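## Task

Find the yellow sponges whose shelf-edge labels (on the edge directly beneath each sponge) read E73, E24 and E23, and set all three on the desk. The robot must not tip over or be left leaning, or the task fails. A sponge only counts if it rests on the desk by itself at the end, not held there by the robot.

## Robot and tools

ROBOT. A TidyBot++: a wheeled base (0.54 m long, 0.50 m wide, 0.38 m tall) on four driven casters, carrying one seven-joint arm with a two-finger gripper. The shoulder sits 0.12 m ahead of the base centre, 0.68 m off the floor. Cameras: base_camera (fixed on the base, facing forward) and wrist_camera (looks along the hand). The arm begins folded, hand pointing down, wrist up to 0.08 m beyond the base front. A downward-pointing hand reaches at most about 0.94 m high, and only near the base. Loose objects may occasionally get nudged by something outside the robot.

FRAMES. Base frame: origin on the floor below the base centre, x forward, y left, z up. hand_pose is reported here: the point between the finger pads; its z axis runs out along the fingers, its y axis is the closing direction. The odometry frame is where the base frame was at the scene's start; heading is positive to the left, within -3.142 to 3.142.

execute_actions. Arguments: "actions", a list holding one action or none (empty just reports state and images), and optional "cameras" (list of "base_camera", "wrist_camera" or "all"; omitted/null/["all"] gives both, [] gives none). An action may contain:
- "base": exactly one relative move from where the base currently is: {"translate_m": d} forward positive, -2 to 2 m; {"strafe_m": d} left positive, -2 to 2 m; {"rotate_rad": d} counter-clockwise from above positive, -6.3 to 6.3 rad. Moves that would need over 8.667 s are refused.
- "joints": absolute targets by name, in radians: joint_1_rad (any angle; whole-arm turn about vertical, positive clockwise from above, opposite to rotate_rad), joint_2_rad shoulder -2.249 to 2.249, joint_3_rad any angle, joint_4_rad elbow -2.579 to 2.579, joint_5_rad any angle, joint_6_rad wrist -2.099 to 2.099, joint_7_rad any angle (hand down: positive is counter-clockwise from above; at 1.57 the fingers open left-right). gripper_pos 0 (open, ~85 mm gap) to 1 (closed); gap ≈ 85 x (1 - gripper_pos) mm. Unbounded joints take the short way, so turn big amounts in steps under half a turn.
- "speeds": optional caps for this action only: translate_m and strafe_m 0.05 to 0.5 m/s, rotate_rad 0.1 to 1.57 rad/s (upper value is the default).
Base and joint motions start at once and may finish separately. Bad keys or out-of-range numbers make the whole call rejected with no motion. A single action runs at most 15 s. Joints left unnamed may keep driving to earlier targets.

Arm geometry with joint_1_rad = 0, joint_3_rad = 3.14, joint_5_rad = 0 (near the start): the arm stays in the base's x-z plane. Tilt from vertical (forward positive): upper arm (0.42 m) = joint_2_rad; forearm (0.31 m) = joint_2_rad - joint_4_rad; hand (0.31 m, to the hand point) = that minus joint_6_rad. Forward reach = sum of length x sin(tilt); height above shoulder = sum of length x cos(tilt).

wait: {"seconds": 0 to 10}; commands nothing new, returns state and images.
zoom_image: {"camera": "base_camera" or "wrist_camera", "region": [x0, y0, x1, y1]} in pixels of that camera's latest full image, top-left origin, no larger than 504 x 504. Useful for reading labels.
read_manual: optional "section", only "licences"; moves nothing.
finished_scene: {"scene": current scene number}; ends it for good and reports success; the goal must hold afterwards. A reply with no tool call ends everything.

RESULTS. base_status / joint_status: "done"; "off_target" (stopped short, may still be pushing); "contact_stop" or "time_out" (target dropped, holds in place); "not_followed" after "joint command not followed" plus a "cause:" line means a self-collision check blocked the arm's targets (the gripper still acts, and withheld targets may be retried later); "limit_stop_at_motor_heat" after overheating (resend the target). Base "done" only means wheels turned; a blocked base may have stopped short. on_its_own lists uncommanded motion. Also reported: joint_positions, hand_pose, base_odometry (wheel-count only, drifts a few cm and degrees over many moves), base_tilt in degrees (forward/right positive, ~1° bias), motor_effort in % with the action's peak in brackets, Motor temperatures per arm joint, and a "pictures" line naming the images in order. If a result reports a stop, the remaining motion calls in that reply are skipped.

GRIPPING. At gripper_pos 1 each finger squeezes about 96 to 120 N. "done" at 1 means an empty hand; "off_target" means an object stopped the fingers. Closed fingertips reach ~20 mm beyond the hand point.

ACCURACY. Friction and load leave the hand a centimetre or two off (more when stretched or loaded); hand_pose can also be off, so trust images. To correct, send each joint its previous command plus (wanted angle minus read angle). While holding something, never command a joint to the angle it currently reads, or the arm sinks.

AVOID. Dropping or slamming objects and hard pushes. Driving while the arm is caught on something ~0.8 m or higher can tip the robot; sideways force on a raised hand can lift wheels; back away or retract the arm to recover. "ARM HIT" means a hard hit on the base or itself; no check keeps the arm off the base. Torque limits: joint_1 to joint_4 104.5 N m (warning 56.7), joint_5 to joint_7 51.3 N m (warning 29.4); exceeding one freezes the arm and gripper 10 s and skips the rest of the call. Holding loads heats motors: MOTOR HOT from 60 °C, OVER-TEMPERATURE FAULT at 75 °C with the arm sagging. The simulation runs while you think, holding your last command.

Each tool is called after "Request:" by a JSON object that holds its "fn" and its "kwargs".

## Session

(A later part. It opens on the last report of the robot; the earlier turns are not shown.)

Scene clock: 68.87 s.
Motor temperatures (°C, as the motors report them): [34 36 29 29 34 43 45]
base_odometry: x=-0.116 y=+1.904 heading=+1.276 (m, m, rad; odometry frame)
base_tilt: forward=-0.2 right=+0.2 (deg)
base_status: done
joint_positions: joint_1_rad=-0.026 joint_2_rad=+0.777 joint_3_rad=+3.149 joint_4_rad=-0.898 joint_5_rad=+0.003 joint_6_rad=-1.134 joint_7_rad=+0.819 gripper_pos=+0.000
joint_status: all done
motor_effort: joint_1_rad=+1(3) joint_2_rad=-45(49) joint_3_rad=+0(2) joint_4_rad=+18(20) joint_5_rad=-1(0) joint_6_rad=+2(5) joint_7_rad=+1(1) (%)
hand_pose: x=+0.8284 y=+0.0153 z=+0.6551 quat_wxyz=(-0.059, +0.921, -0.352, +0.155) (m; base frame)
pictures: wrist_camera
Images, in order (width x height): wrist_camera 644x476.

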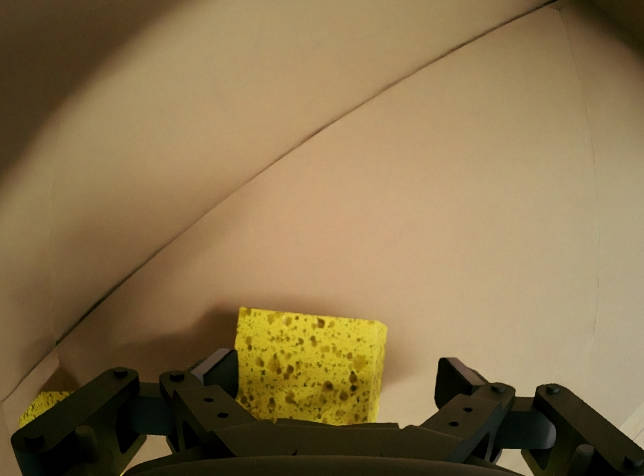

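Request:
{"fn": "execute_actions", "kwargs": {"actions": [{"base":{"strafe_m":0.02},"joints":{"joint_7_rad":0.73}}], "cameras": ["wrist_camera"]}}

Request:
{"fn": "execute_actions", "kwargs": {"actions": [{"joints":{"joint_2_rad":0.835,"joint_6_rad":-1.09}}], "cameras": ["wrist_camera"]}}

Scene clock: 70.07 s.
Motor temperatures (°C, as the motors report them): [34 36 29 29 34 43 45]
base_odometry: x=-0.135 y=+1.910 heading=+1.276 (m, m, rad; odometry frame)
base_tilt: forward=-0.1 right=+0.2 (deg)
base_status: done
joint_positions: joint_1_rad=-0.034 joint_2_rad=+0.777 joint_3_rad=+3.149 joint_4_rad=-0.898 joint_5_rad=+0.003 joint_6_rad=-1.134 joint_7_rad=+0.743 gripper_pos=+0.000
joint_status: all done
motor_effort: joint_1_rad=+0(3) joint_2_rad=-44(47) joint_3_rad=+0(2) joint_4_rad=+18(19) joint_5_rad=-1(0) joint_6_rad=+2(3) joint_7_rad=+1(1) (%)
hand_pose: x=+0.8282 y=+0.0206 z=+0.6551 quat_wxyz=(-0.065, +0.909, -0.383, +0.153) (m; base frame)
pictures: wrist_camera
Images, in order (width x height): wrist_camera 644x476.

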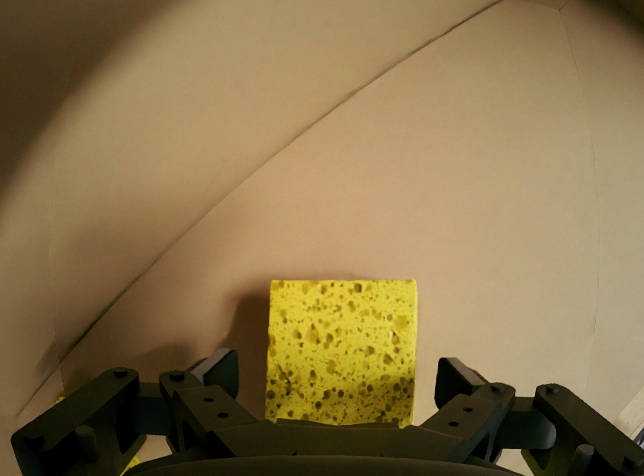

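Scene clock: 70.90 s.
Motor temperatures (°C, as the motors report them): [34 36 29 29 34 43 45]
base_odometry: x=-0.135 y=+1.910 heading=+1.276 (m, m, rad; odometry frame)
base_tilt: forward=-0.1 right=+0.2 (deg)
base_status: not commanded
joint_positions: joint_1_rad=-0.034 joint_2_rad=+0.817 joint_3_rad=+3.149 joint_4_rad=-0.897 joint_5_rad=+0.003 joint_6_rad=-1.112 joint_7_rad=+0.743 gripper_pos=+0.000
joint_status: all done
motor_effort: joint_1_rad=+1(1) joint_2_rad=-40(46) joint_3_rad=+0(0) joint_4_rad=+16(19) joint_5_rad=-1(1) joint_6_rad=+2(4) joint_7_rad=+1(1) (%)
hand_pose: x=+0.8333 y=+0.0208 z=+0.6290 quat_wxyz=(-0.062, +0.910, -0.383, +0.145) (m; base frame)
pictures: wrist_camera
Images, in order (width x height): wrist_camera 644x476.

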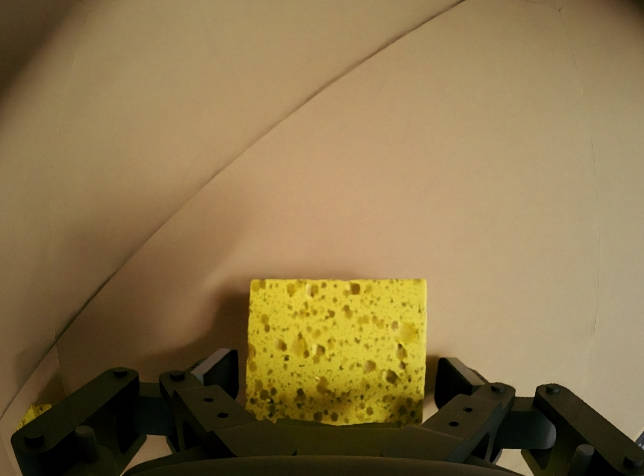

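Request:
{"fn": "execute_actions", "kwargs": {"actions": [{"joints":{"gripper_pos":1,"joint_2_rad":0.82}}], "cameras": []}}

Request:
{"fn": "execute_actions", "kwargs": {"actions": [{"joints":{"joint_2_rad":0.77}}], "cameras": []}}

Request:
{"fn": "execute_actions", "kwargs": {"actions": [{"base":{"translate_m":-0.5}}], "cameras": []}}

Request:
{"fn": "execute_actions", "kwargs": {"actions": [{"base":{"rotate_rad":-2.91},"joints":{"joint_2_rad":0.48,"joint_6_rad":-1.33}}], "cameras": []}}

Request:
{"fn": "execute_actions", "kwargs": {"actions": [{"base":{"translate_m":1.95}}]}}

Scene clock: 72.73 s.
Motor temperatures (°C, as the motors report them): [34 36 29 29 34 43 45]
base_odometry: x=-0.135 y=+1.910 heading=+1.276 (m, m, rad; odometry frame)
base_tilt: forward=-0.1 right=+0.2 (deg)
base_status: not commanded
joint_positions: joint_1_rad=-0.034 joint_2_rad=+0.807 joint_3_rad=+3.149 joint_4_rad=-0.897 joint_5_rad=+0.003 joint_6_rad=-1.111 joint_7_rad=+0.743 gripper_pos=+0.348
joint_status: gripper_pos off_target (ended at +0.348, target +1.000); the others done
motor_effort: joint_1_rad=+0(1) joint_2_rad=-43(45) joint_3_rad=+0(1) joint_4_rad=+17(18) joint_5_rad=-1(2) joint_6_rad=+3(4) joint_7_rad=+2(1) (%)
hand_pose: x=+0.8342 y=+0.0208 z=+0.6364 quat_wxyz=(-0.064, +0.909, -0.383, +0.150) (m; base frame)
pictures: none
No camera images: the call's "cameras" was empty. Leave "cameras" out to get every camera's image.

Scene clock: 73.60 s.
Motor temperatures (°C, as the motors report them): [34 36 29 29 34 43 45]
base_odometry: x=-0.135 y=+1.910 heading=+1.276 (m, m, rad; odometry frame)
base_tilt: forward=-0.1 right=+0.2 (deg)
base_status: not commanded
joint_positions: joint_1_rad=-0.034 joint_2_rad=+0.785 joint_3_rad=+3.149 joint_4_rad=-0.897 joint_5_rad=+0.003 joint_6_rad=-1.111 joint_7_rad=+0.743 gripper_pos=+0.348
joint_status: all done
motor_effort: joint_1_rad=+0(0) joint_2_rad=-45(48) joint_3_rad=+0(0) joint_4_rad=+18(19) joint_5_rad=-1(1) joint_6_rad=+2(2) joint_7_rad=+1(1) (%)
hand_pose: x=+0.8350 y=+0.0209 z=+0.6522 quat_wxyz=(-0.069, +0.908, -0.382, +0.160) (m; base frame)
pictures: none
No camera images: the call's "cameras" was empty. Leave "cameras" out to get every camera's image.

Scene clock: 75.97 s.
Motor temperatures (°C, as the motors report them): [34 36 29 29 34 43 45]
base_odometry: x=-0.280 y=+1.431 heading=+1.276 (m, m, rad; odometry frame)
base_tilt: forward=-0.1 right=+0.2 (deg)
base_status: done
joint_positions: joint_1_rad=-0.033 joint_2_rad=+0.779 joint_3_rad=+3.149 joint_4_rad=-0.897 joint_5_rad=+0.003 joint_6_rad=-1.108 joint_7_rad=+0.743 gripper_pos=+0.348
joint_status: not commanded
motor_effort: joint_1_rad=+1(2) joint_2_rad=-45(49) joint_3_rad=+0(1) joint_4_rad=+19(20) joint_5_rad=-1(0) joint_6_rad=+3(3) joint_7_rad=+1(2) (%)
hand_pose: x=+0.8359 y=+0.0206 z=+0.6562 quat_wxyz=(-0.070, +0.907, -0.382, +0.163) (m; base frame)
pictures: none
No camera images: the call's "cameras" was empty. Leave "cameras" out to get every camera's image.

Scene clock: 79.33 s.
Motor temperatures (°C, as the motors report them): [34 36 29 29 34 43 45]
base_odometry: x=-0.280 y=+1.431 heading=-1.633 (m, m, rad; odometry frame)
base_tilt: forward=-0.1 right=+0.2 (deg)
base_status: done
joint_positions: joint_1_rad=-0.026 joint_2_rad=+0.497 joint_3_rad=+3.151 joint_4_rad=-0.897 joint_5_rad=+0.003 joint_6_rad=-1.306 joint_7_rad=+0.743 gripper_pos=+0.348
joint_status: all done
motor_effort: joint_1_rad=+0(6) joint_2_rad=-37(49) joint_3_rad=+1(2) joint_4_rad=+19(20) joint_5_rad=-1(0) joint_6_rad=+3(4) joint_7_rad=+1(1) (%)
hand_pose: x=+0.7621 y=+0.0125 z=+0.8253 quat_wxyz=(-0.087, +0.897, -0.384, +0.201) (m; base frame)
pictures: none
No camera images: the call's "cameras" was empty. Leave "cameras" out to get every camera's image.

Scene clock: 84.60 s.
Motor temperatures (°C, as the motors report them): [34 36 29 29 34 43 45]
base_odometry: x=-0.404 y=-0.515 heading=-1.634 (m, m, rad; odometry frame)
base_tilt: forward=-0.1 right=+0.3 (deg)
base_status: done
joint_positions: joint_1_rad=-0.026 joint_2_rad=+0.490 joint_3_rad=+3.151 joint_4_rad=-0.897 joint_5_rad=+0.003 joint_6_rad=-1.311 joint_7_rad=+0.743 gripper_pos=+0.348
joint_status: not commanded
motor_effort: joint_1_rad=+0(2) joint_2_rad=-37(40) joint_3_rad=+1(0) joint_4_rad=+19(21) joint_5_rad=-1(0) joint_6_rad=+4(4) joint_7_rad=+1(2) (%)
hand_pose: x=+0.7595 y=+0.0124 z=+0.8292 quat_wxyz=(-0.087, +0.897, -0.384, +0.202) (m; base frame)
pictures: base_camera, wrist_camera
Images, in order (width x height): base_camera 644x364, wrist_camera 644x476.

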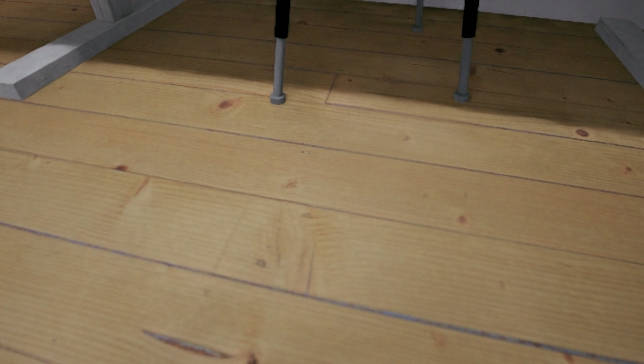

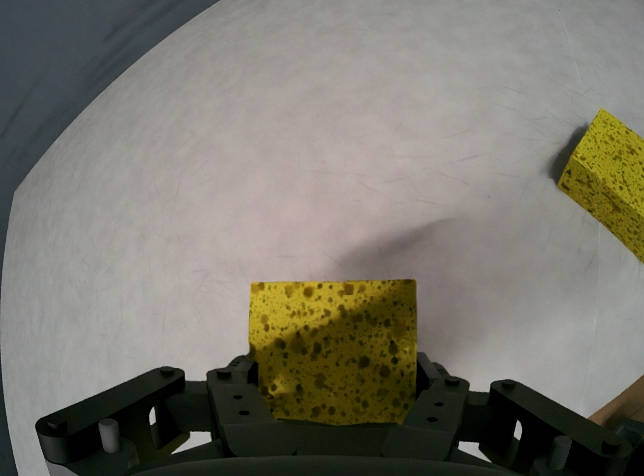

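Request:
{"fn": "execute_actions", "kwargs": {"actions": [{"joints":{"joint_2_rad":0.625,"joint_6_rad":-1.3}}], "cameras": []}}

Request:
{"fn": "execute_actions", "kwargs": {"actions": [{"joints":{"gripper_pos":0}}], "cameras": []}}

Request:
{"fn": "execute_actions", "kwargs": {"actions": [{"joints":{"joint_2_rad":0.42}}], "cameras": ["wrist_camera"]}}

Request:
{"fn": "execute_actions", "kwargs": {"actions": [{"base":{"rotate_rad":-0.84},"joints":{"joint_2_rad":0.3,"joint_7_rad":1.6}}], "cameras": []}}

Request:
{"fn": "execute_actions", "kwargs": {"actions": [{"base":{"translate_m":-2.0}}], "cameras": []}}

Request:
{"fn": "execute_actions", "kwargs": {"actions": [{"base":{"rotate_rad":-2.53},"joints":{"joint_2_rad":0.93,"joint_6_rad":-0.3}}]}}

Scene clock: 86.73 s.
Motor temperatures (°C, as the motors report them): [34 36 29 29 34 43 45]
base_odometry: x=-0.404 y=-0.515 heading=-1.634 (m, m, rad; odometry frame)
base_tilt: forward=-0.1 right=+0.2 (deg)
base_status: not commanded
joint_positions: joint_1_rad=-0.026 joint_2_rad=+0.619 joint_3_rad=+3.151 joint_4_rad=-0.897 joint_5_rad=+0.003 joint_6_rad=-1.311 joint_7_rad=+0.743 gripper_pos=+0.348
joint_status: all done
motor_effort: joint_1_rad=+0(1) joint_2_rad=-40(44) joint_3_rad=+0(0) joint_4_rad=+19(20) joint_5_rad=-1(1) joint_6_rad=+2(3) joint_7_rad=+1(1) (%)
hand_pose: x=+0.7733 y=+0.0128 z=+0.7461 quat_wxyz=(-0.061, +0.908, -0.388, +0.145) (m; base frame)
pictures: none
No camera images: the call's "cameras" was empty. Leave "cameras" out to get every camera's image.

Scene clock: 87.83 s.
Motor temperatures (°C, as the motors report them): [34 36 29 29 34 43 45]
base_odometry: x=-0.404 y=-0.515 heading=-1.634 (m, m, rad; odometry frame)
base_tilt: forward=-0.1 right=+0.2 (deg)
base_status: not commanded
joint_positions: joint_1_rad=-0.026 joint_2_rad=+0.619 joint_3_rad=+3.151 joint_4_rad=-0.897 joint_5_rad=+0.003 joint_6_rad=-1.311 joint_7_rad=+0.743 gripper_pos=+0.000
joint_status: all done
motor_effort: joint_1_rad=+0(0) joint_2_rad=-41(41) joint_3_rad=+0(0) joint_4_rad=+18(19) joint_5_rad=-1(1) joint_6_rad=+2(2) joint_7_rad=+1(1) (%)
hand_pose: x=+0.7733 y=+0.0128 z=+0.7461 quat_wxyz=(-0.061, +0.908, -0.388, +0.145) (m; base frame)
pictures: none
No camera images: the call's "cameras" was empty. Leave "cameras" out to get every camera's image.

Scene clock: 89.27 s.
Motor temperatures (°C, as the motors report them): [34 36 29 29 34 43 45]
base_odometry: x=-0.404 y=-0.515 heading=-1.634 (m, m, rad; odometry frame)
base_tilt: forward=-0.1 right=+0.2 (deg)
base_status: not commanded
joint_positions: joint_1_rad=-0.026 joint_2_rad=+0.414 joint_3_rad=+3.151 joint_4_rad=-0.897 joint_5_rad=+0.003 joint_6_rad=-1.311 joint_7_rad=+0.743 gripper_pos=+0.000
joint_status: all done
motor_effort: joint_1_rad=+0(0) joint_2_rad=-34(45) joint_3_rad=+0(0) joint_4_rad=+19(20) joint_5_rad=-1(1) joint_6_rad=+4(4) joint_7_rad=+1(1) (%)
hand_pose: x=+0.7466 y=+0.0121 z=+0.8775 quat_wxyz=(-0.102, +0.888, -0.380, +0.235) (m; base frame)
pictures: wrist_camera
Images, in order (width x height): wrist_camera 644x476.

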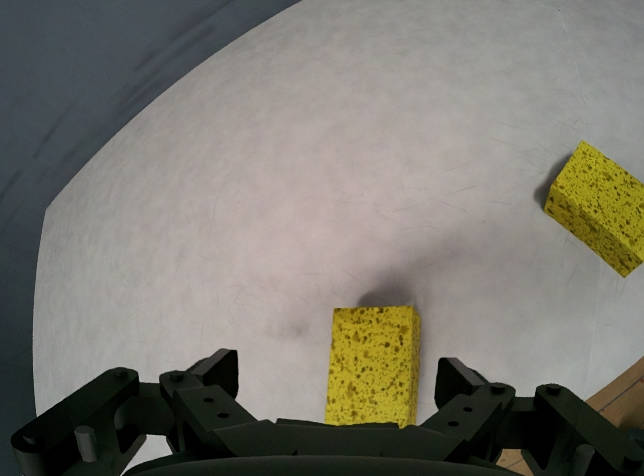

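Scene clock: 91.23 s.
Motor temperatures (°C, as the motors report them): [34 36 29 29 34 43 45]
base_odometry: x=-0.404 y=-0.515 heading=-2.473 (m, m, rad; odometry frame)
base_tilt: forward=-0.1 right=+0.2 (deg)
base_status: done
joint_positions: joint_1_rad=-0.023 joint_2_rad=+0.320 joint_3_rad=+3.156 joint_4_rad=-0.897 joint_5_rad=+0.003 joint_6_rad=-1.311 joint_7_rad=+1.600 gripper_pos=+0.000
joint_status: all done
motor_effort: joint_1_rad=+1(4) joint_2_rad=-30(37) joint_3_rad=+1(2) joint_4_rad=+18(19) joint_5_rad=-1(2) joint_6_rad=+5(5) joint_7_rad=+1(1) (%)
hand_pose: x=+0.7255 y=+0.0075 z=+0.9359 quat_wxyz=(+0.007, +0.953, +0.019, +0.302) (m; base frame)
pictures: none
No camera images: the call's "cameras" was empty. Leave "cameras" out to get every camera's image.

Scene clock: 96.60 s.
Motor temperatures (°C, as the motors report them): [34 37 29 29 34 43 45]
base_odometry: x=+1.167 y=+0.722 heading=-2.474 (m, m, rad; odometry frame)
base_tilt: forward=-0.1 right=+0.2 (deg)
base_status: done
joint_positions: joint_1_rad=-0.023 joint_2_rad=+0.307 joint_3_rad=+3.156 joint_4_rad=-0.897 joint_5_rad=+0.003 joint_6_rad=-1.311 joint_7_rad=+1.600 gripper_pos=+0.000
joint_status: not commanded
motor_effort: joint_1_rad=+0(0) joint_2_rad=-29(36) joint_3_rad=+0(0) joint_4_rad=+19(20) joint_5_rad=-1(1) joint_6_rad=+5(5) joint_7_rad=+1(1) (%)
hand_pose: x=+0.7221 y=+0.0074 z=+0.9437 quat_wxyz=(+0.007, +0.951, +0.019, +0.308) (m; base frame)
pictures: none
No camera images: the call's "cameras" was empty. Leave "cameras" out to get every camera's image.

Scene clock: 99.90 s.
Motor temperatures (°C, as the motors report them): [34 37 29 29 34 43 45]
base_odometry: x=+1.167 y=+0.722 heading=+1.280 (m, m, rad; odometry frame)
base_tilt: forward=-0.2 right=+0.2 (deg)
base_status: done
joint_positions: joint_1_rad=-0.029 joint_2_rad=+0.942 joint_3_rad=+3.154 joint_4_rad=-0.897 joint_5_rad=+0.003 joint_6_rad=-0.313 joint_7_rad=+1.600 gripper_pos=+0.000
joint_status: all done
motor_effort: joint_1_rad=+1(8) joint_2_rad=-51(59) joint_3_rad=+0(4) joint_4_rad=+21(21) joint_5_rad=-1(0) joint_6_rad=+7(7) joint_7_rad=+1(0) (%)
hand_pose: x=+1.0226 y=+0.0210 z=+0.6750 quat_wxyz=(+0.007, +0.880, +0.026, +0.475) (m; base frame)
pictures: base_camera, wrist_camera
Images, in order (width x height): base_camera 644x364, wrist_camera 644x476.

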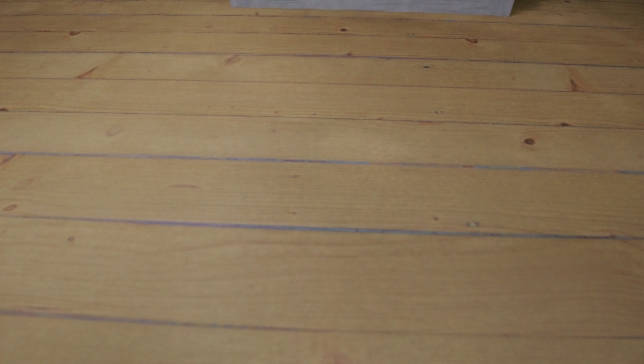

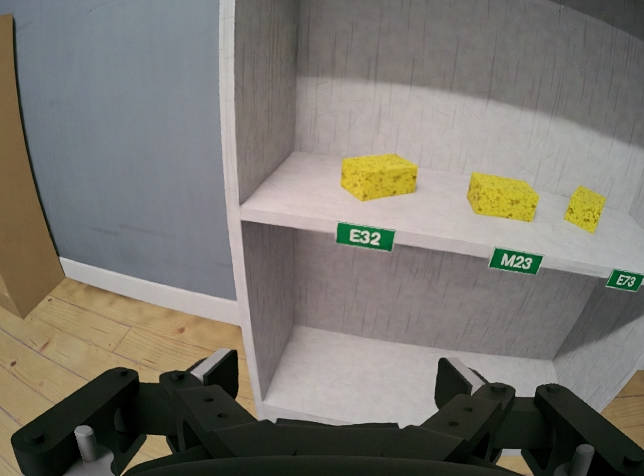

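Request:
{"fn": "execute_actions", "kwargs": {"actions": [{"base":{"strafe_m":-0.47},"joints":{"joint_6_rad":-0.68}}], "cameras": ["wrist_camera"]}}

Request:
{"fn": "execute_actions", "kwargs": {"actions": [{"base":{"translate_m":0.3}}]}}

Scene clock: 102.90 s.
Motor temperatures (°C, as the motors report them): [34 37 29 29 34 43 45]
base_odometry: x=+1.617 y=+0.586 heading=+1.279 (m, m, rad; odometry frame)
base_tilt: forward=-0.1 right=+0.3 (deg)
base_status: done
joint_positions: joint_1_rad=-0.023 joint_2_rad=+0.938 joint_3_rad=+3.154 joint_4_rad=-0.899 joint_5_rad=+0.003 joint_6_rad=-0.682 joint_7_rad=+1.600 gripper_pos=+0.000
joint_status: all done
motor_effort: joint_1_rad=+0(4) joint_2_rad=-50(52) joint_3_rad=+0(2) joint_4_rad=+20(22) joint_5_rad=-1(2) joint_6_rad=+5(7) joint_7_rad=+1(1) (%)
hand_pose: x=+0.9429 y=+0.0130 z=+0.5945 quat_wxyz=(+0.008, +0.952, +0.024, +0.306) (m; base frame)
pictures: wrist_camera
Images, in order (width x height): wrist_camera 644x476.

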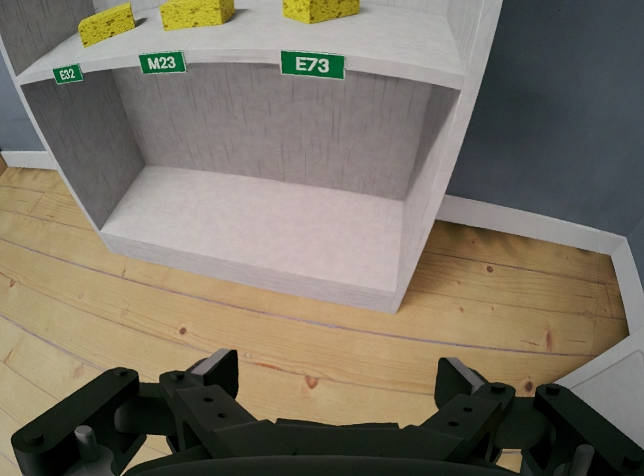

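Scene clock: 104.80 s.
Motor temperatures (°C, as the motors report them): [34 37 29 29 34 43 45]
base_odometry: x=+1.704 y=+0.874 heading=+1.278 (m, m, rad; odometry frame)
base_tilt: forward=-0.1 right=+0.2 (deg)
base_status: done
joint_positions: joint_1_rad=-0.023 joint_2_rad=+0.938 joint_3_rad=+3.154 joint_4_rad=-0.899 joint_5_rad=+0.003 joint_6_rad=-0.682 joint_7_rad=+1.600 gripper_pos=+0.000
joint_status: not commanded
motor_effort: joint_1_rad=+0(3) joint_2_rad=-51(53) joint_3_rad=+0(2) joint_4_rad=+20(21) joint_5_rad=-1(2) joint_6_rad=+5(5) joint_7_rad=+1(1) (%)
hand_pose: x=+0.9429 y=+0.0133 z=+0.5949 quat_wxyz=(+0.008, +0.952, +0.024, +0.306) (m; base frame)
pictures: base_camera, wrist_camera
Images, in order (width x height): base_camera 644x364, wrist_camera 644x476.

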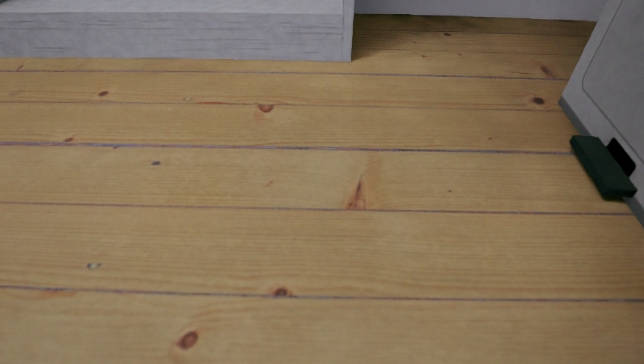

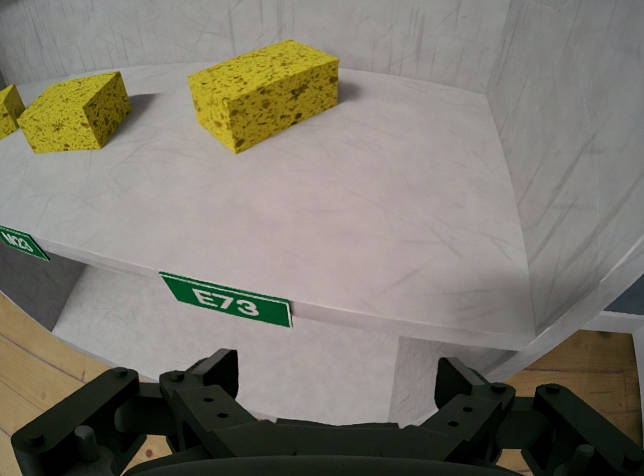

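Request:
{"fn": "execute_actions", "kwargs": {"actions": [{"base":{"strafe_m":0.07},"joints":{"joint_2_rad":0.795,"joint_6_rad":-0.81}}], "cameras": []}}

Request:
{"fn": "execute_actions", "kwargs": {"actions": [{"base":{"translate_m":0.06}}]}}

Scene clock: 106.60 s.
Motor temperatures (°C, as the motors report them): [34 37 29 29 34 43 45]
base_odometry: x=+1.637 y=+0.894 heading=+1.278 (m, m, rad; odometry frame)
base_tilt: forward=-0.1 right=+0.3 (deg)
base_status: done
joint_positions: joint_1_rad=-0.034 joint_2_rad=+0.791 joint_3_rad=+3.152 joint_4_rad=-0.899 joint_5_rad=+0.003 joint_6_rad=-0.787 joint_7_rad=+1.600 gripper_pos=+0.000
joint_status: all done
motor_effort: joint_1_rad=+0(4) joint_2_rad=-47(53) joint_3_rad=+0(2) joint_4_rad=+20(21) joint_5_rad=-1(1) joint_6_rad=+5(5) joint_7_rad=+1(1) (%)
hand_pose: x=+0.9220 y=+0.0225 z=+0.6950 quat_wxyz=(+0.005, +0.945, +0.029, +0.326) (m; base frame)
pictures: none
No camera images: the call's "cameras" was empty. Leave "cameras" out to get every camera's image.

Scene clock: 107.67 s.
Motor temperatures (°C, as the motors report them): [34 37 29 29 34 43 45]
base_odometry: x=+1.654 y=+0.952 heading=+1.278 (m, m, rad; odometry frame)
base_tilt: forward=-0.1 right=+0.3 (deg)
base_status: done
joint_positions: joint_1_rad=-0.034 joint_2_rad=+0.792 joint_3_rad=+3.152 joint_4_rad=-0.899 joint_5_rad=+0.003 joint_6_rad=-0.789 joint_7_rad=+1.600 gripper_pos=+0.000
joint_status: not commanded
motor_effort: joint_1_rad=+0(2) joint_2_rad=-47(51) joint_3_rad=+0(0) joint_4_rad=+20(22) joint_5_rad=-1(1) joint_6_rad=+5(6) joint_7_rad=+1(1) (%)
hand_pose: x=+0.9214 y=+0.0225 z=+0.6936 quat_wxyz=(+0.005, +0.945, +0.029, +0.324) (m; base frame)
pictures: base_camera, wrist_camera
Images, in order (width x height): base_camera 644x364, wrist_camera 644x476.

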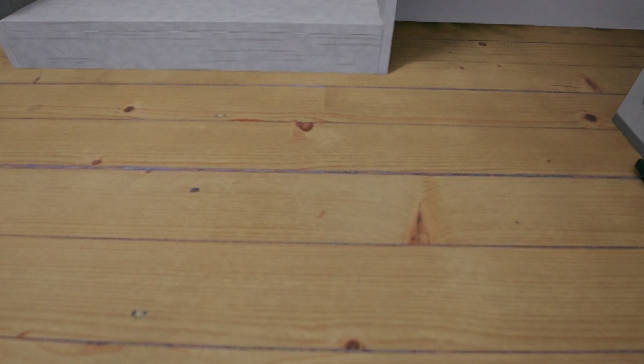

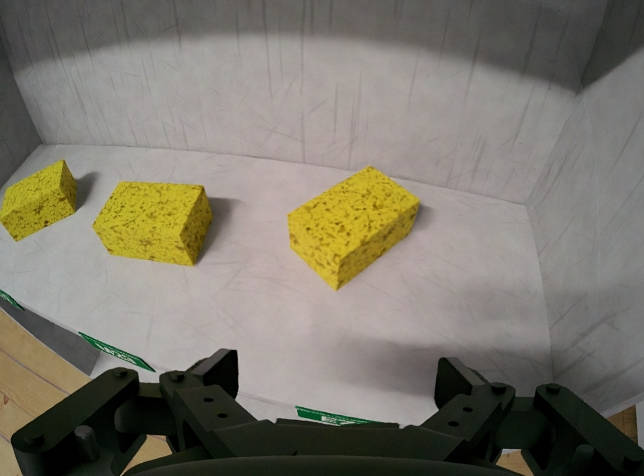

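Request:
{"fn": "execute_actions", "kwargs": {"actions": [{"base":{"translate_m":0.19},"joints":{"joint_2_rad":0.84,"joint_6_rad":-0.75,"joint_7_rad":0.73},"speeds":{"translate_m":0.2}}], "cameras": []}}

Request:
{"fn": "execute_actions", "kwargs": {"actions": [{"base":{"translate_m":0.09},"joints":{"joint_6_rad":-1.08}}], "cameras": ["wrist_camera"]}}

Scene clock: 109.80 s.
Motor temperatures (°C, as the motors report them): [34 37 29 29 34 43 45]
base_odometry: x=+1.709 y=+1.134 heading=+1.279 (m, m, rad; odometry frame)
base_tilt: forward=+0.0 right=+0.2 (deg)
base_status: done
joint_positions: joint_1_rad=-0.034 joint_2_rad=+0.826 joint_3_rad=+3.152 joint_4_rad=-0.899 joint_5_rad=+0.003 joint_6_rad=-0.771 joint_7_rad=+0.729 gripper_pos=+0.000
joint_status: all done
motor_effort: joint_1_rad=+1(4) joint_2_rad=-49(50) joint_3_rad=+0(2) joint_4_rad=+20(21) joint_5_rad=-1(0) joint_6_rad=+5(6) joint_7_rad=+1(1) (%)
hand_pose: x=+0.9259 y=+0.0226 z=+0.6699 quat_wxyz=(-0.129, +0.871, -0.374, +0.290) (m; base frame)
pictures: none
No camera images: the call's "cameras" was empty. Leave "cameras" out to get every camera's image.

Scene clock: 111.00 s.
Motor temperatures (°C, as the motors report them): [34 37 29 29 34 43 45]
base_odometry: x=+1.734 y=+1.220 heading=+1.279 (m, m, rad; odometry frame)
base_tilt: forward=-0.1 right=+0.3 (deg)
base_status: done
joint_positions: joint_1_rad=-0.034 joint_2_rad=+0.831 joint_3_rad=+3.152 joint_4_rad=-0.901 joint_5_rad=+0.003 joint_6_rad=-1.084 joint_7_rad=+0.729 gripper_pos=+0.000
joint_status: all done
motor_effort: joint_1_rad=+1(4) joint_2_rad=-47(48) joint_3_rad=+0(1) joint_4_rad=+18(20) joint_5_rad=-1(0) joint_6_rad=+2(5) joint_7_rad=+1(1) (%)
hand_pose: x=+0.8395 y=+0.0196 z=+0.6200 quat_wxyz=(-0.064, +0.906, -0.390, +0.149) (m; base frame)
pictures: wrist_camera
Images, in order (width x height): wrist_camera 644x476.

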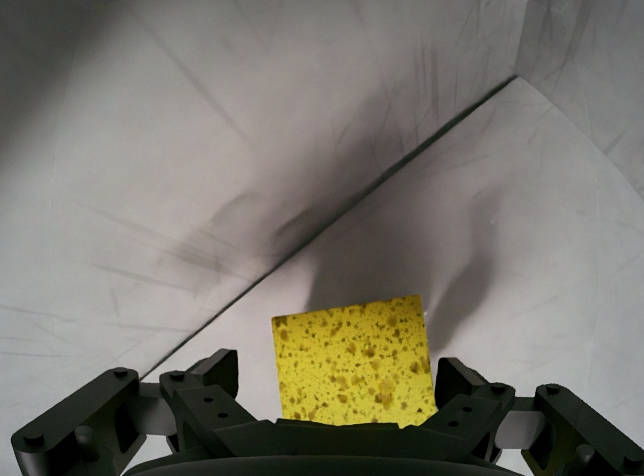

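Request:
{"fn": "execute_actions", "kwargs": {"actions": [{"base":{"translate_m":-0.018},"joints":{"joint_7_rad":0.9}}], "cameras": ["wrist_camera"]}}

Request:
{"fn": "execute_actions", "kwargs": {"actions": [{"joints":{"joint_2_rad":0.89,"joint_6_rad":-1.04}}], "cameras": ["wrist_camera"]}}

Scene clock: 112.13 s.
Motor temperatures (°C, as the motors report them): [34 37 29 29 34 43 45]
base_odometry: x=+1.729 y=+1.203 heading=+1.279 (m, m, rad; odometry frame)
base_tilt: forward=-0.2 right=+0.2 (deg)
base_status: done
joint_positions: joint_1_rad=-0.034 joint_2_rad=+0.832 joint_3_rad=+3.152 joint_4_rad=-0.901 joint_5_rad=+0.003 joint_6_rad=-1.084 joint_7_rad=+0.896 gripper_pos=+0.000
joint_status: all done
motor_effort: joint_1_rad=+1(3) joint_2_rad=-46(49) joint_3_rad=+1(1) joint_4_rad=+18(20) joint_5_rad=-1(0) joint_6_rad=+2(3) joint_7_rad=+1(1) (%)
hand_pose: x=+0.8395 y=+0.0196 z=+0.6195 quat_wxyz=(-0.051, +0.936, -0.313, +0.154) (m; base frame)
pictures: wrist_camera
Images, in order (width x height): wrist_camera 644x476.

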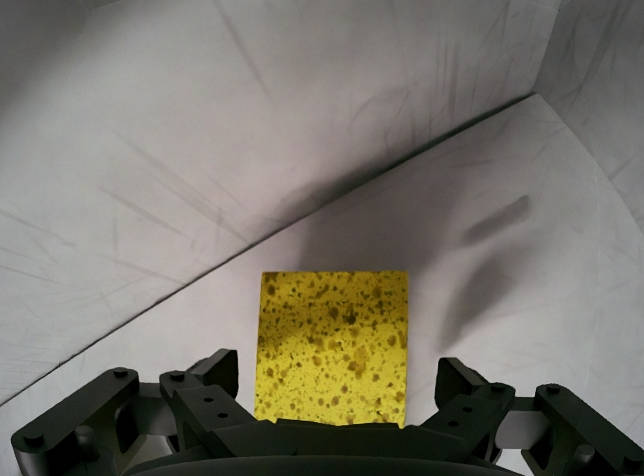

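Scene clock: 113.33 s.
Motor temperatures (°C, as the motors report them): [34 37 29 29 34 43 45]
base_odometry: x=+1.729 y=+1.203 heading=+1.279 (m, m, rad; odometry frame)
base_tilt: forward=-0.1 right=+0.3 (deg)
base_status: not commanded
joint_positions: joint_1_rad=-0.034 joint_2_rad=+0.869 joint_3_rad=+3.152 joint_4_rad=-0.900 joint_5_rad=+0.003 joint_6_rad=-1.061 joint_7_rad=+0.896 gripper_pos=+0.000
joint_status: all done
motor_effort: joint_1_rad=+1(1) joint_2_rad=-38(48) joint_3_rad=+0(0) joint_4_rad=+14(18) joint_5_rad=-1(2) joint_6_rad=+2(2) joint_7_rad=+1(0) (%)
hand_pose: x=+0.8437 y=+0.0197 z=+0.5952 quat_wxyz=(-0.048, +0.937, -0.313, +0.147) (m; base frame)
pictures: wrist_camera
Images, in order (width x height): wrist_camera 644x476.

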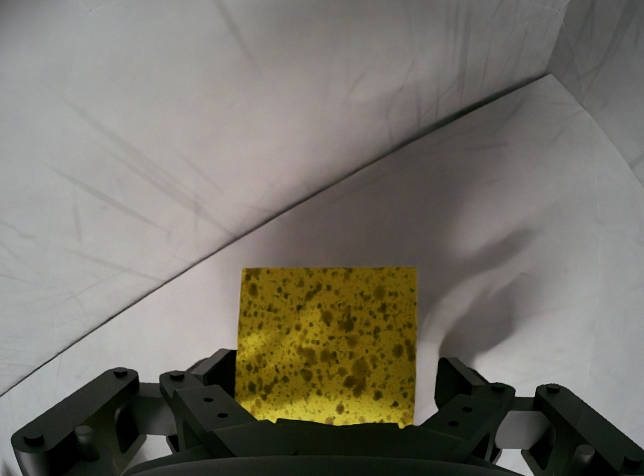

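Request:
{"fn": "execute_actions", "kwargs": {"actions": [{"joints":{"gripper_pos":1,"joint_2_rad":0.87}}], "cameras": []}}

Request:
{"fn": "execute_actions", "kwargs": {"actions": [{"joints":{"joint_2_rad":0.82}}], "cameras": ["wrist_camera"]}}

Request:
{"fn": "execute_actions", "kwargs": {"actions": [{"base":{"translate_m":-0.6}}], "cameras": []}}

Request:
{"fn": "execute_actions", "kwargs": {"actions": [{"base":{"rotate_rad":2.71},"joints":{"joint_2_rad":0.46,"joint_6_rad":-1.33}}], "cameras": []}}

Request:
{"fn": "execute_actions", "kwargs": {"actions": [{"base":{"translate_m":1.85}}]}}

Scene clock: 115.33 s.
Motor temperatures (°C, as the motors report them): [34 37 29 29 34 43 45]
base_odometry: x=+1.729 y=+1.203 heading=+1.279 (m, m, rad; odometry frame)
base_tilt: forward=-0.1 right=+0.2 (deg)
base_status: not commanded
joint_positions: joint_1_rad=-0.034 joint_2_rad=+0.856 joint_3_rad=+3.152 joint_4_rad=-0.899 joint_5_rad=+0.003 joint_6_rad=-1.059 joint_7_rad=+0.896 gripper_pos=+0.368
joint_status: gripper_pos off_target (ended at +0.368, target +1.000); the others done
motor_effort: joint_1_rad=+0(2) joint_2_rad=-42(49) joint_3_rad=+0(2) joint_4_rad=+16(19) joint_5_rad=-1(3) joint_6_rad=+2(4) joint_7_rad=+0(0) (%)
hand_pose: x=+0.8458 y=+0.0195 z=+0.6050 quat_wxyz=(-0.051, +0.936, -0.313, +0.155) (m; base frame)
pictures: none
No camera images: the call's "cameras" was empty. Leave "cameras" out to get every camera's image.

Scene clock: 116.20 s.
Motor temperatures (°C, as the motors report them): [34 37 29 29 34 43 45]
base_odometry: x=+1.729 y=+1.203 heading=+1.279 (m, m, rad; odometry frame)
base_tilt: forward=-0.1 right=+0.2 (deg)
base_status: not commanded
joint_positions: joint_1_rad=-0.034 joint_2_rad=+0.836 joint_3_rad=+3.152 joint_4_rad=-0.899 joint_5_rad=+0.003 joint_6_rad=-1.059 joint_7_rad=+0.896 gripper_pos=+0.368
joint_status: all done
motor_effort: joint_1_rad=+1(0) joint_2_rad=-46(50) joint_3_rad=+0(0) joint_4_rad=+18(20) joint_5_rad=-1(1) joint_6_rad=+2(3) joint_7_rad=+1(1) (%)
hand_pose: x=+0.8472 y=+0.0195 z=+0.6199 quat_wxyz=(-0.055, +0.934, -0.312, +0.164) (m; base frame)
pictures: wrist_camera
Images, in order (width x height): wrist_camera 644x476.

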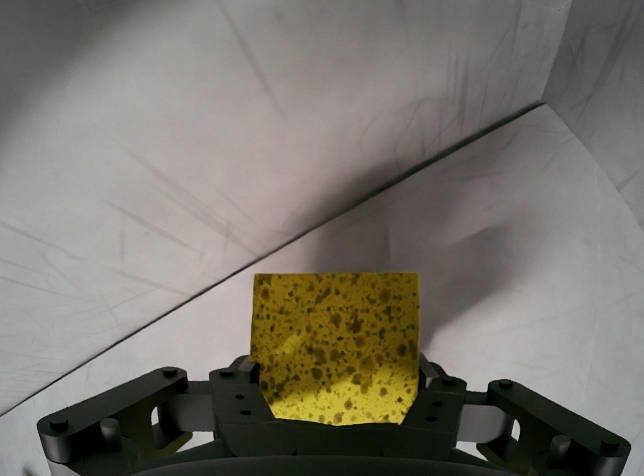

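Scene clock: 118.93 s.
Motor temperatures (°C, as the motors report them): [34 37 29 29 34 43 45]
base_odometry: x=+1.557 y=+0.628 heading=+1.279 (m, m, rad; odometry frame)
base_tilt: forward=-0.1 right=+0.2 (deg)
base_status: done
joint_positions: joint_1_rad=-0.033 joint_2_rad=+0.831 joint_3_rad=+3.152 joint_4_rad=-0.899 joint_5_rad=+0.003 joint_6_rad=-1.057 joint_7_rad=+0.896 gripper_pos=+0.368
joint_status: not commanded
motor_effort: joint_1_rad=+0(3) joint_2_rad=-46(49) joint_3_rad=+0(1) joint_4_rad=+18(19) joint_5_rad=-1(0) joint_6_rad=+3(4) joint_7_rad=+1(1) (%)
hand_pose: x=+0.8478 y=+0.0193 z=+0.6233 quat_wxyz=(-0.056, +0.933, -0.312, +0.167) (m; base frame)
pictures: none
No camera images: the call's "cameras" was empty. Leave "cameras" out to get every camera's image.

Scene clock: 122.17 s.
Motor temperatures (°C, as the motors report them): [34 38 29 29 34 43 45]
base_odometry: x=+1.557 y=+0.628 heading=-2.294 (m, m, rad; odometry frame)
base_tilt: forward=-0.1 right=+0.2 (deg)
base_status: done
joint_positions: joint_1_rad=-0.034 joint_2_rad=+0.479 joint_3_rad=+3.150 joint_4_rad=-0.899 joint_5_rad=+0.003 joint_6_rad=-1.306 joint_7_rad=+0.896 gripper_pos=+0.368
joint_status: all done
motor_effort: joint_1_rad=+0(5) joint_2_rad=-37(50) joint_3_rad=+0(3) joint_4_rad=+19(20) joint_5_rad=-1(0) joint_6_rad=+4(3) joint_7_rad=+1(1) (%)
hand_pose: x=+0.7587 y=+0.0181 z=+0.8363 quat_wxyz=(-0.075, +0.923, -0.310, +0.214) (m; base frame)
pictures: none
No camera images: the call's "cameras" was empty. Leave "cameras" out to get every camera's image.

Scene clock: 127.23 s.
Motor temperatures (°C, as the motors report them): [34 38 29 29 34 43 45]
base_odometry: x=+0.334 y=-0.760 heading=-2.294 (m, m, rad; odometry frame)
base_tilt: forward=-0.1 right=+0.2 (deg)
base_status: done
joint_positions: joint_1_rad=-0.034 joint_2_rad=+0.470 joint_3_rad=+3.150 joint_4_rad=-0.899 joint_5_rad=+0.003 joint_6_rad=-1.311 joint_7_rad=+0.896 gripper_pos=+0.368
joint_status: not commanded
motor_effort: joint_1_rad=+1(1) joint_2_rad=-37(39) joint_3_rad=+0(1) joint_4_rad=+19(21) joint_5_rad=-1(0) joint_6_rad=+3(4) joint_7_rad=+1(1) (%)
hand_pose: x=+0.7558 y=+0.0180 z=+0.8410 quat_wxyz=(-0.075, +0.923, -0.310, +0.216) (m; base frame)
pictures: base_camera, wrist_camera
Images, in order (width x height): base_camera 644x364, wrist_camera 644x476.

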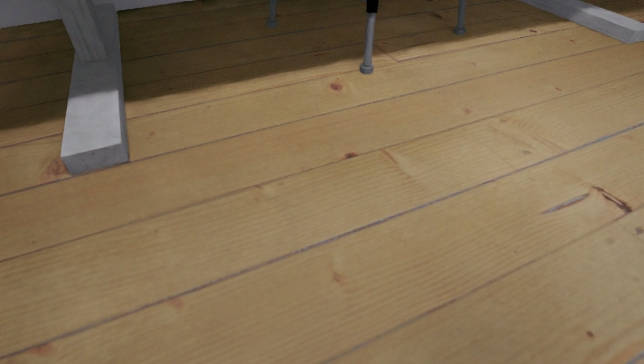

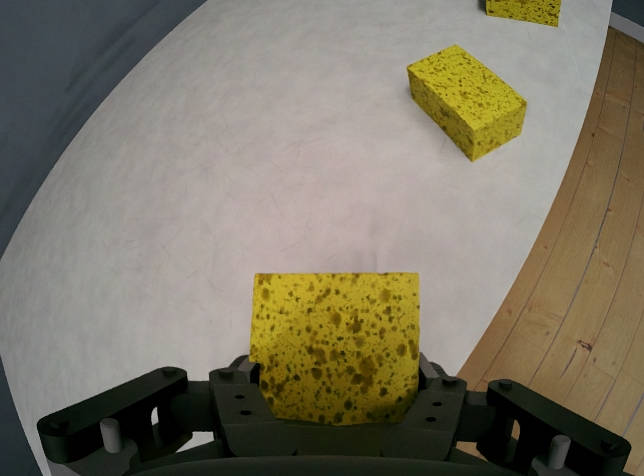

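Request:
{"fn": "execute_actions", "kwargs": {"actions": [{"base":{"translate_m":0.09}}], "cameras": []}}

Request:
{"fn": "execute_actions", "kwargs": {"actions": [{"joints":{"joint_2_rad":0.62}}], "cameras": ["wrist_camera"]}}

Request:
{"fn": "execute_actions", "kwargs": {"actions": [{"joints":{"gripper_pos":0}}], "cameras": []}}

Request:
{"fn": "execute_actions", "kwargs": {"actions": [{"joints":{"joint_2_rad":0.42}}], "cameras": ["wrist_camera"]}}

Scene clock: 128.90 s.
Motor temperatures (°C, as the motors report them): [34 38 29 29 34 43 45]
base_odometry: x=+0.274 y=-0.828 heading=-2.293 (m, m, rad; odometry frame)
base_tilt: forward=-0.1 right=+0.2 (deg)
base_status: done
joint_positions: joint_1_rad=-0.034 joint_2_rad=+0.469 joint_3_rad=+3.150 joint_4_rad=-0.899 joint_5_rad=+0.003 joint_6_rad=-1.312 joint_7_rad=+0.896 gripper_pos=+0.368
joint_status: not commanded
motor_effort: joint_1_rad=+1(2) joint_2_rad=-36(41) joint_3_rad=+0(1) joint_4_rad=+19(19) joint_5_rad=-1(0) joint_6_rad=+3(5) joint_7_rad=+1(1) (%)
hand_pose: x=+0.7554 y=+0.0180 z=+0.8417 quat_wxyz=(-0.075, +0.923, -0.310, +0.216) (m; base frame)
pictures: none
No camera images: the call's "cameras" was empty. Leave "cameras" out to get every camera's image.

Scene clock: 130.13 s.
Motor temperatures (°C, as the motors report them): [34 38 29 29 34 43 45]
base_odometry: x=+0.274 y=-0.828 heading=-2.293 (m, m, rad; odometry frame)
base_tilt: forward=-0.1 right=+0.2 (deg)
base_status: not commanded
joint_positions: joint_1_rad=-0.034 joint_2_rad=+0.614 joint_3_rad=+3.150 joint_4_rad=-0.899 joint_5_rad=+0.003 joint_6_rad=-1.312 joint_7_rad=+0.896 gripper_pos=+0.368
joint_status: all done
motor_effort: joint_1_rad=+0(1) joint_2_rad=-40(44) joint_3_rad=+0(1) joint_4_rad=+18(20) joint_5_rad=-1(1) joint_6_rad=+2(4) joint_7_rad=+1(1) (%)
hand_pose: x=+0.7720 y=+0.0185 z=+0.7482 quat_wxyz=(-0.051, +0.936, -0.314, +0.149) (m; base frame)
pictures: wrist_camera
Images, in order (width x height): wrist_camera 644x476.

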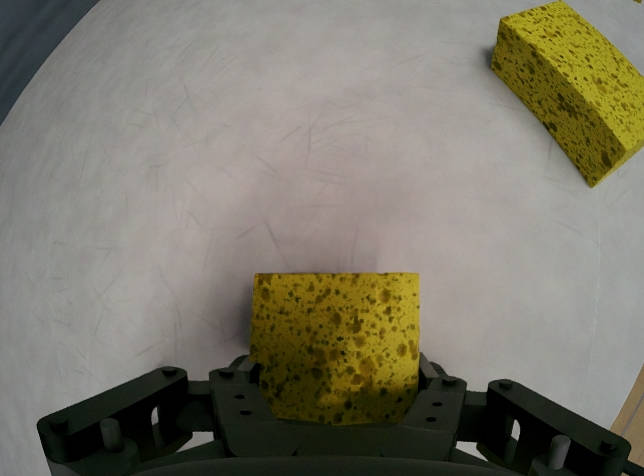

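Scene clock: 131.23 s.
Motor temperatures (°C, as the motors report them): [34 38 29 29 34 43 45]
base_odometry: x=+0.274 y=-0.828 heading=-2.293 (m, m, rad; odometry frame)
base_tilt: forward=+0.0 right=+0.2 (deg)
base_status: not commanded
joint_positions: joint_1_rad=-0.034 joint_2_rad=+0.614 joint_3_rad=+3.150 joint_4_rad=-0.899 joint_5_rad=+0.003 joint_6_rad=-1.312 joint_7_rad=+0.896 gripper_pos=+0.000
joint_status: all done
motor_effort: joint_1_rad=+1(0) joint_2_rad=-40(41) joint_3_rad=+0(0) joint_4_rad=+18(18) joint_5_rad=-1(1) joint_6_rad=+2(3) joint_7_rad=+1(1) (%)
hand_pose: x=+0.7720 y=+0.0185 z=+0.7482 quat_wxyz=(-0.051, +0.936, -0.314, +0.149) (m; base frame)
pictures: none
No camera images: the call's "cameras" was empty. Leave "cameras" out to get every camera's image.

Scene clock: 132.67 s.
Motor temperatures (°C, as the motors report them): [34 38 29 29 34 43 45]
base_odometry: x=+0.274 y=-0.828 heading=-2.293 (m, m, rad; odometry frame)
base_tilt: forward=-0.1 right=+0.3 (deg)
base_status: not commanded
joint_positions: joint_1_rad=-0.034 joint_2_rad=+0.414 joint_3_rad=+3.150 joint_4_rad=-0.899 joint_5_rad=+0.003 joint_6_rad=-1.312 joint_7_rad=+0.896 gripper_pos=+0.000
joint_status: all done
motor_effort: joint_1_rad=+1(0) joint_2_rad=-35(44) joint_3_rad=+0(0) joint_4_rad=+19(21) joint_5_rad=-1(1) joint_6_rad=+4(4) joint_7_rad=+1(1) (%)
hand_pose: x=+0.7459 y=+0.0177 z=+0.8764 quat_wxyz=(-0.085, +0.917, -0.308, +0.241) (m; base frame)
pictures: wrist_camera
Images, in order (width x height): wrist_camera 644x476.

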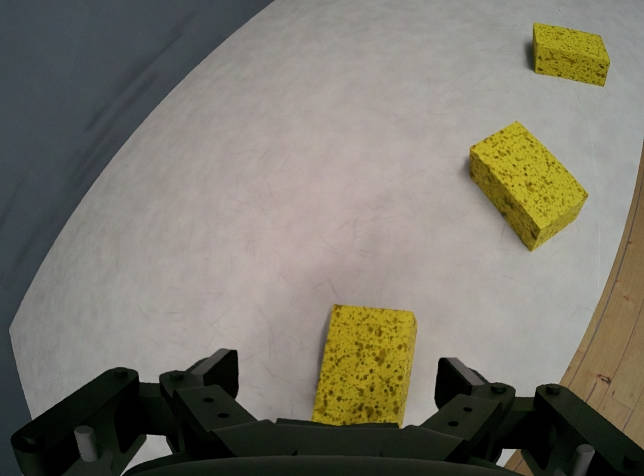

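Request:
{"fn": "finished_scene", "kwargs": {"scene": 2}}

The scene is finished: the task was done.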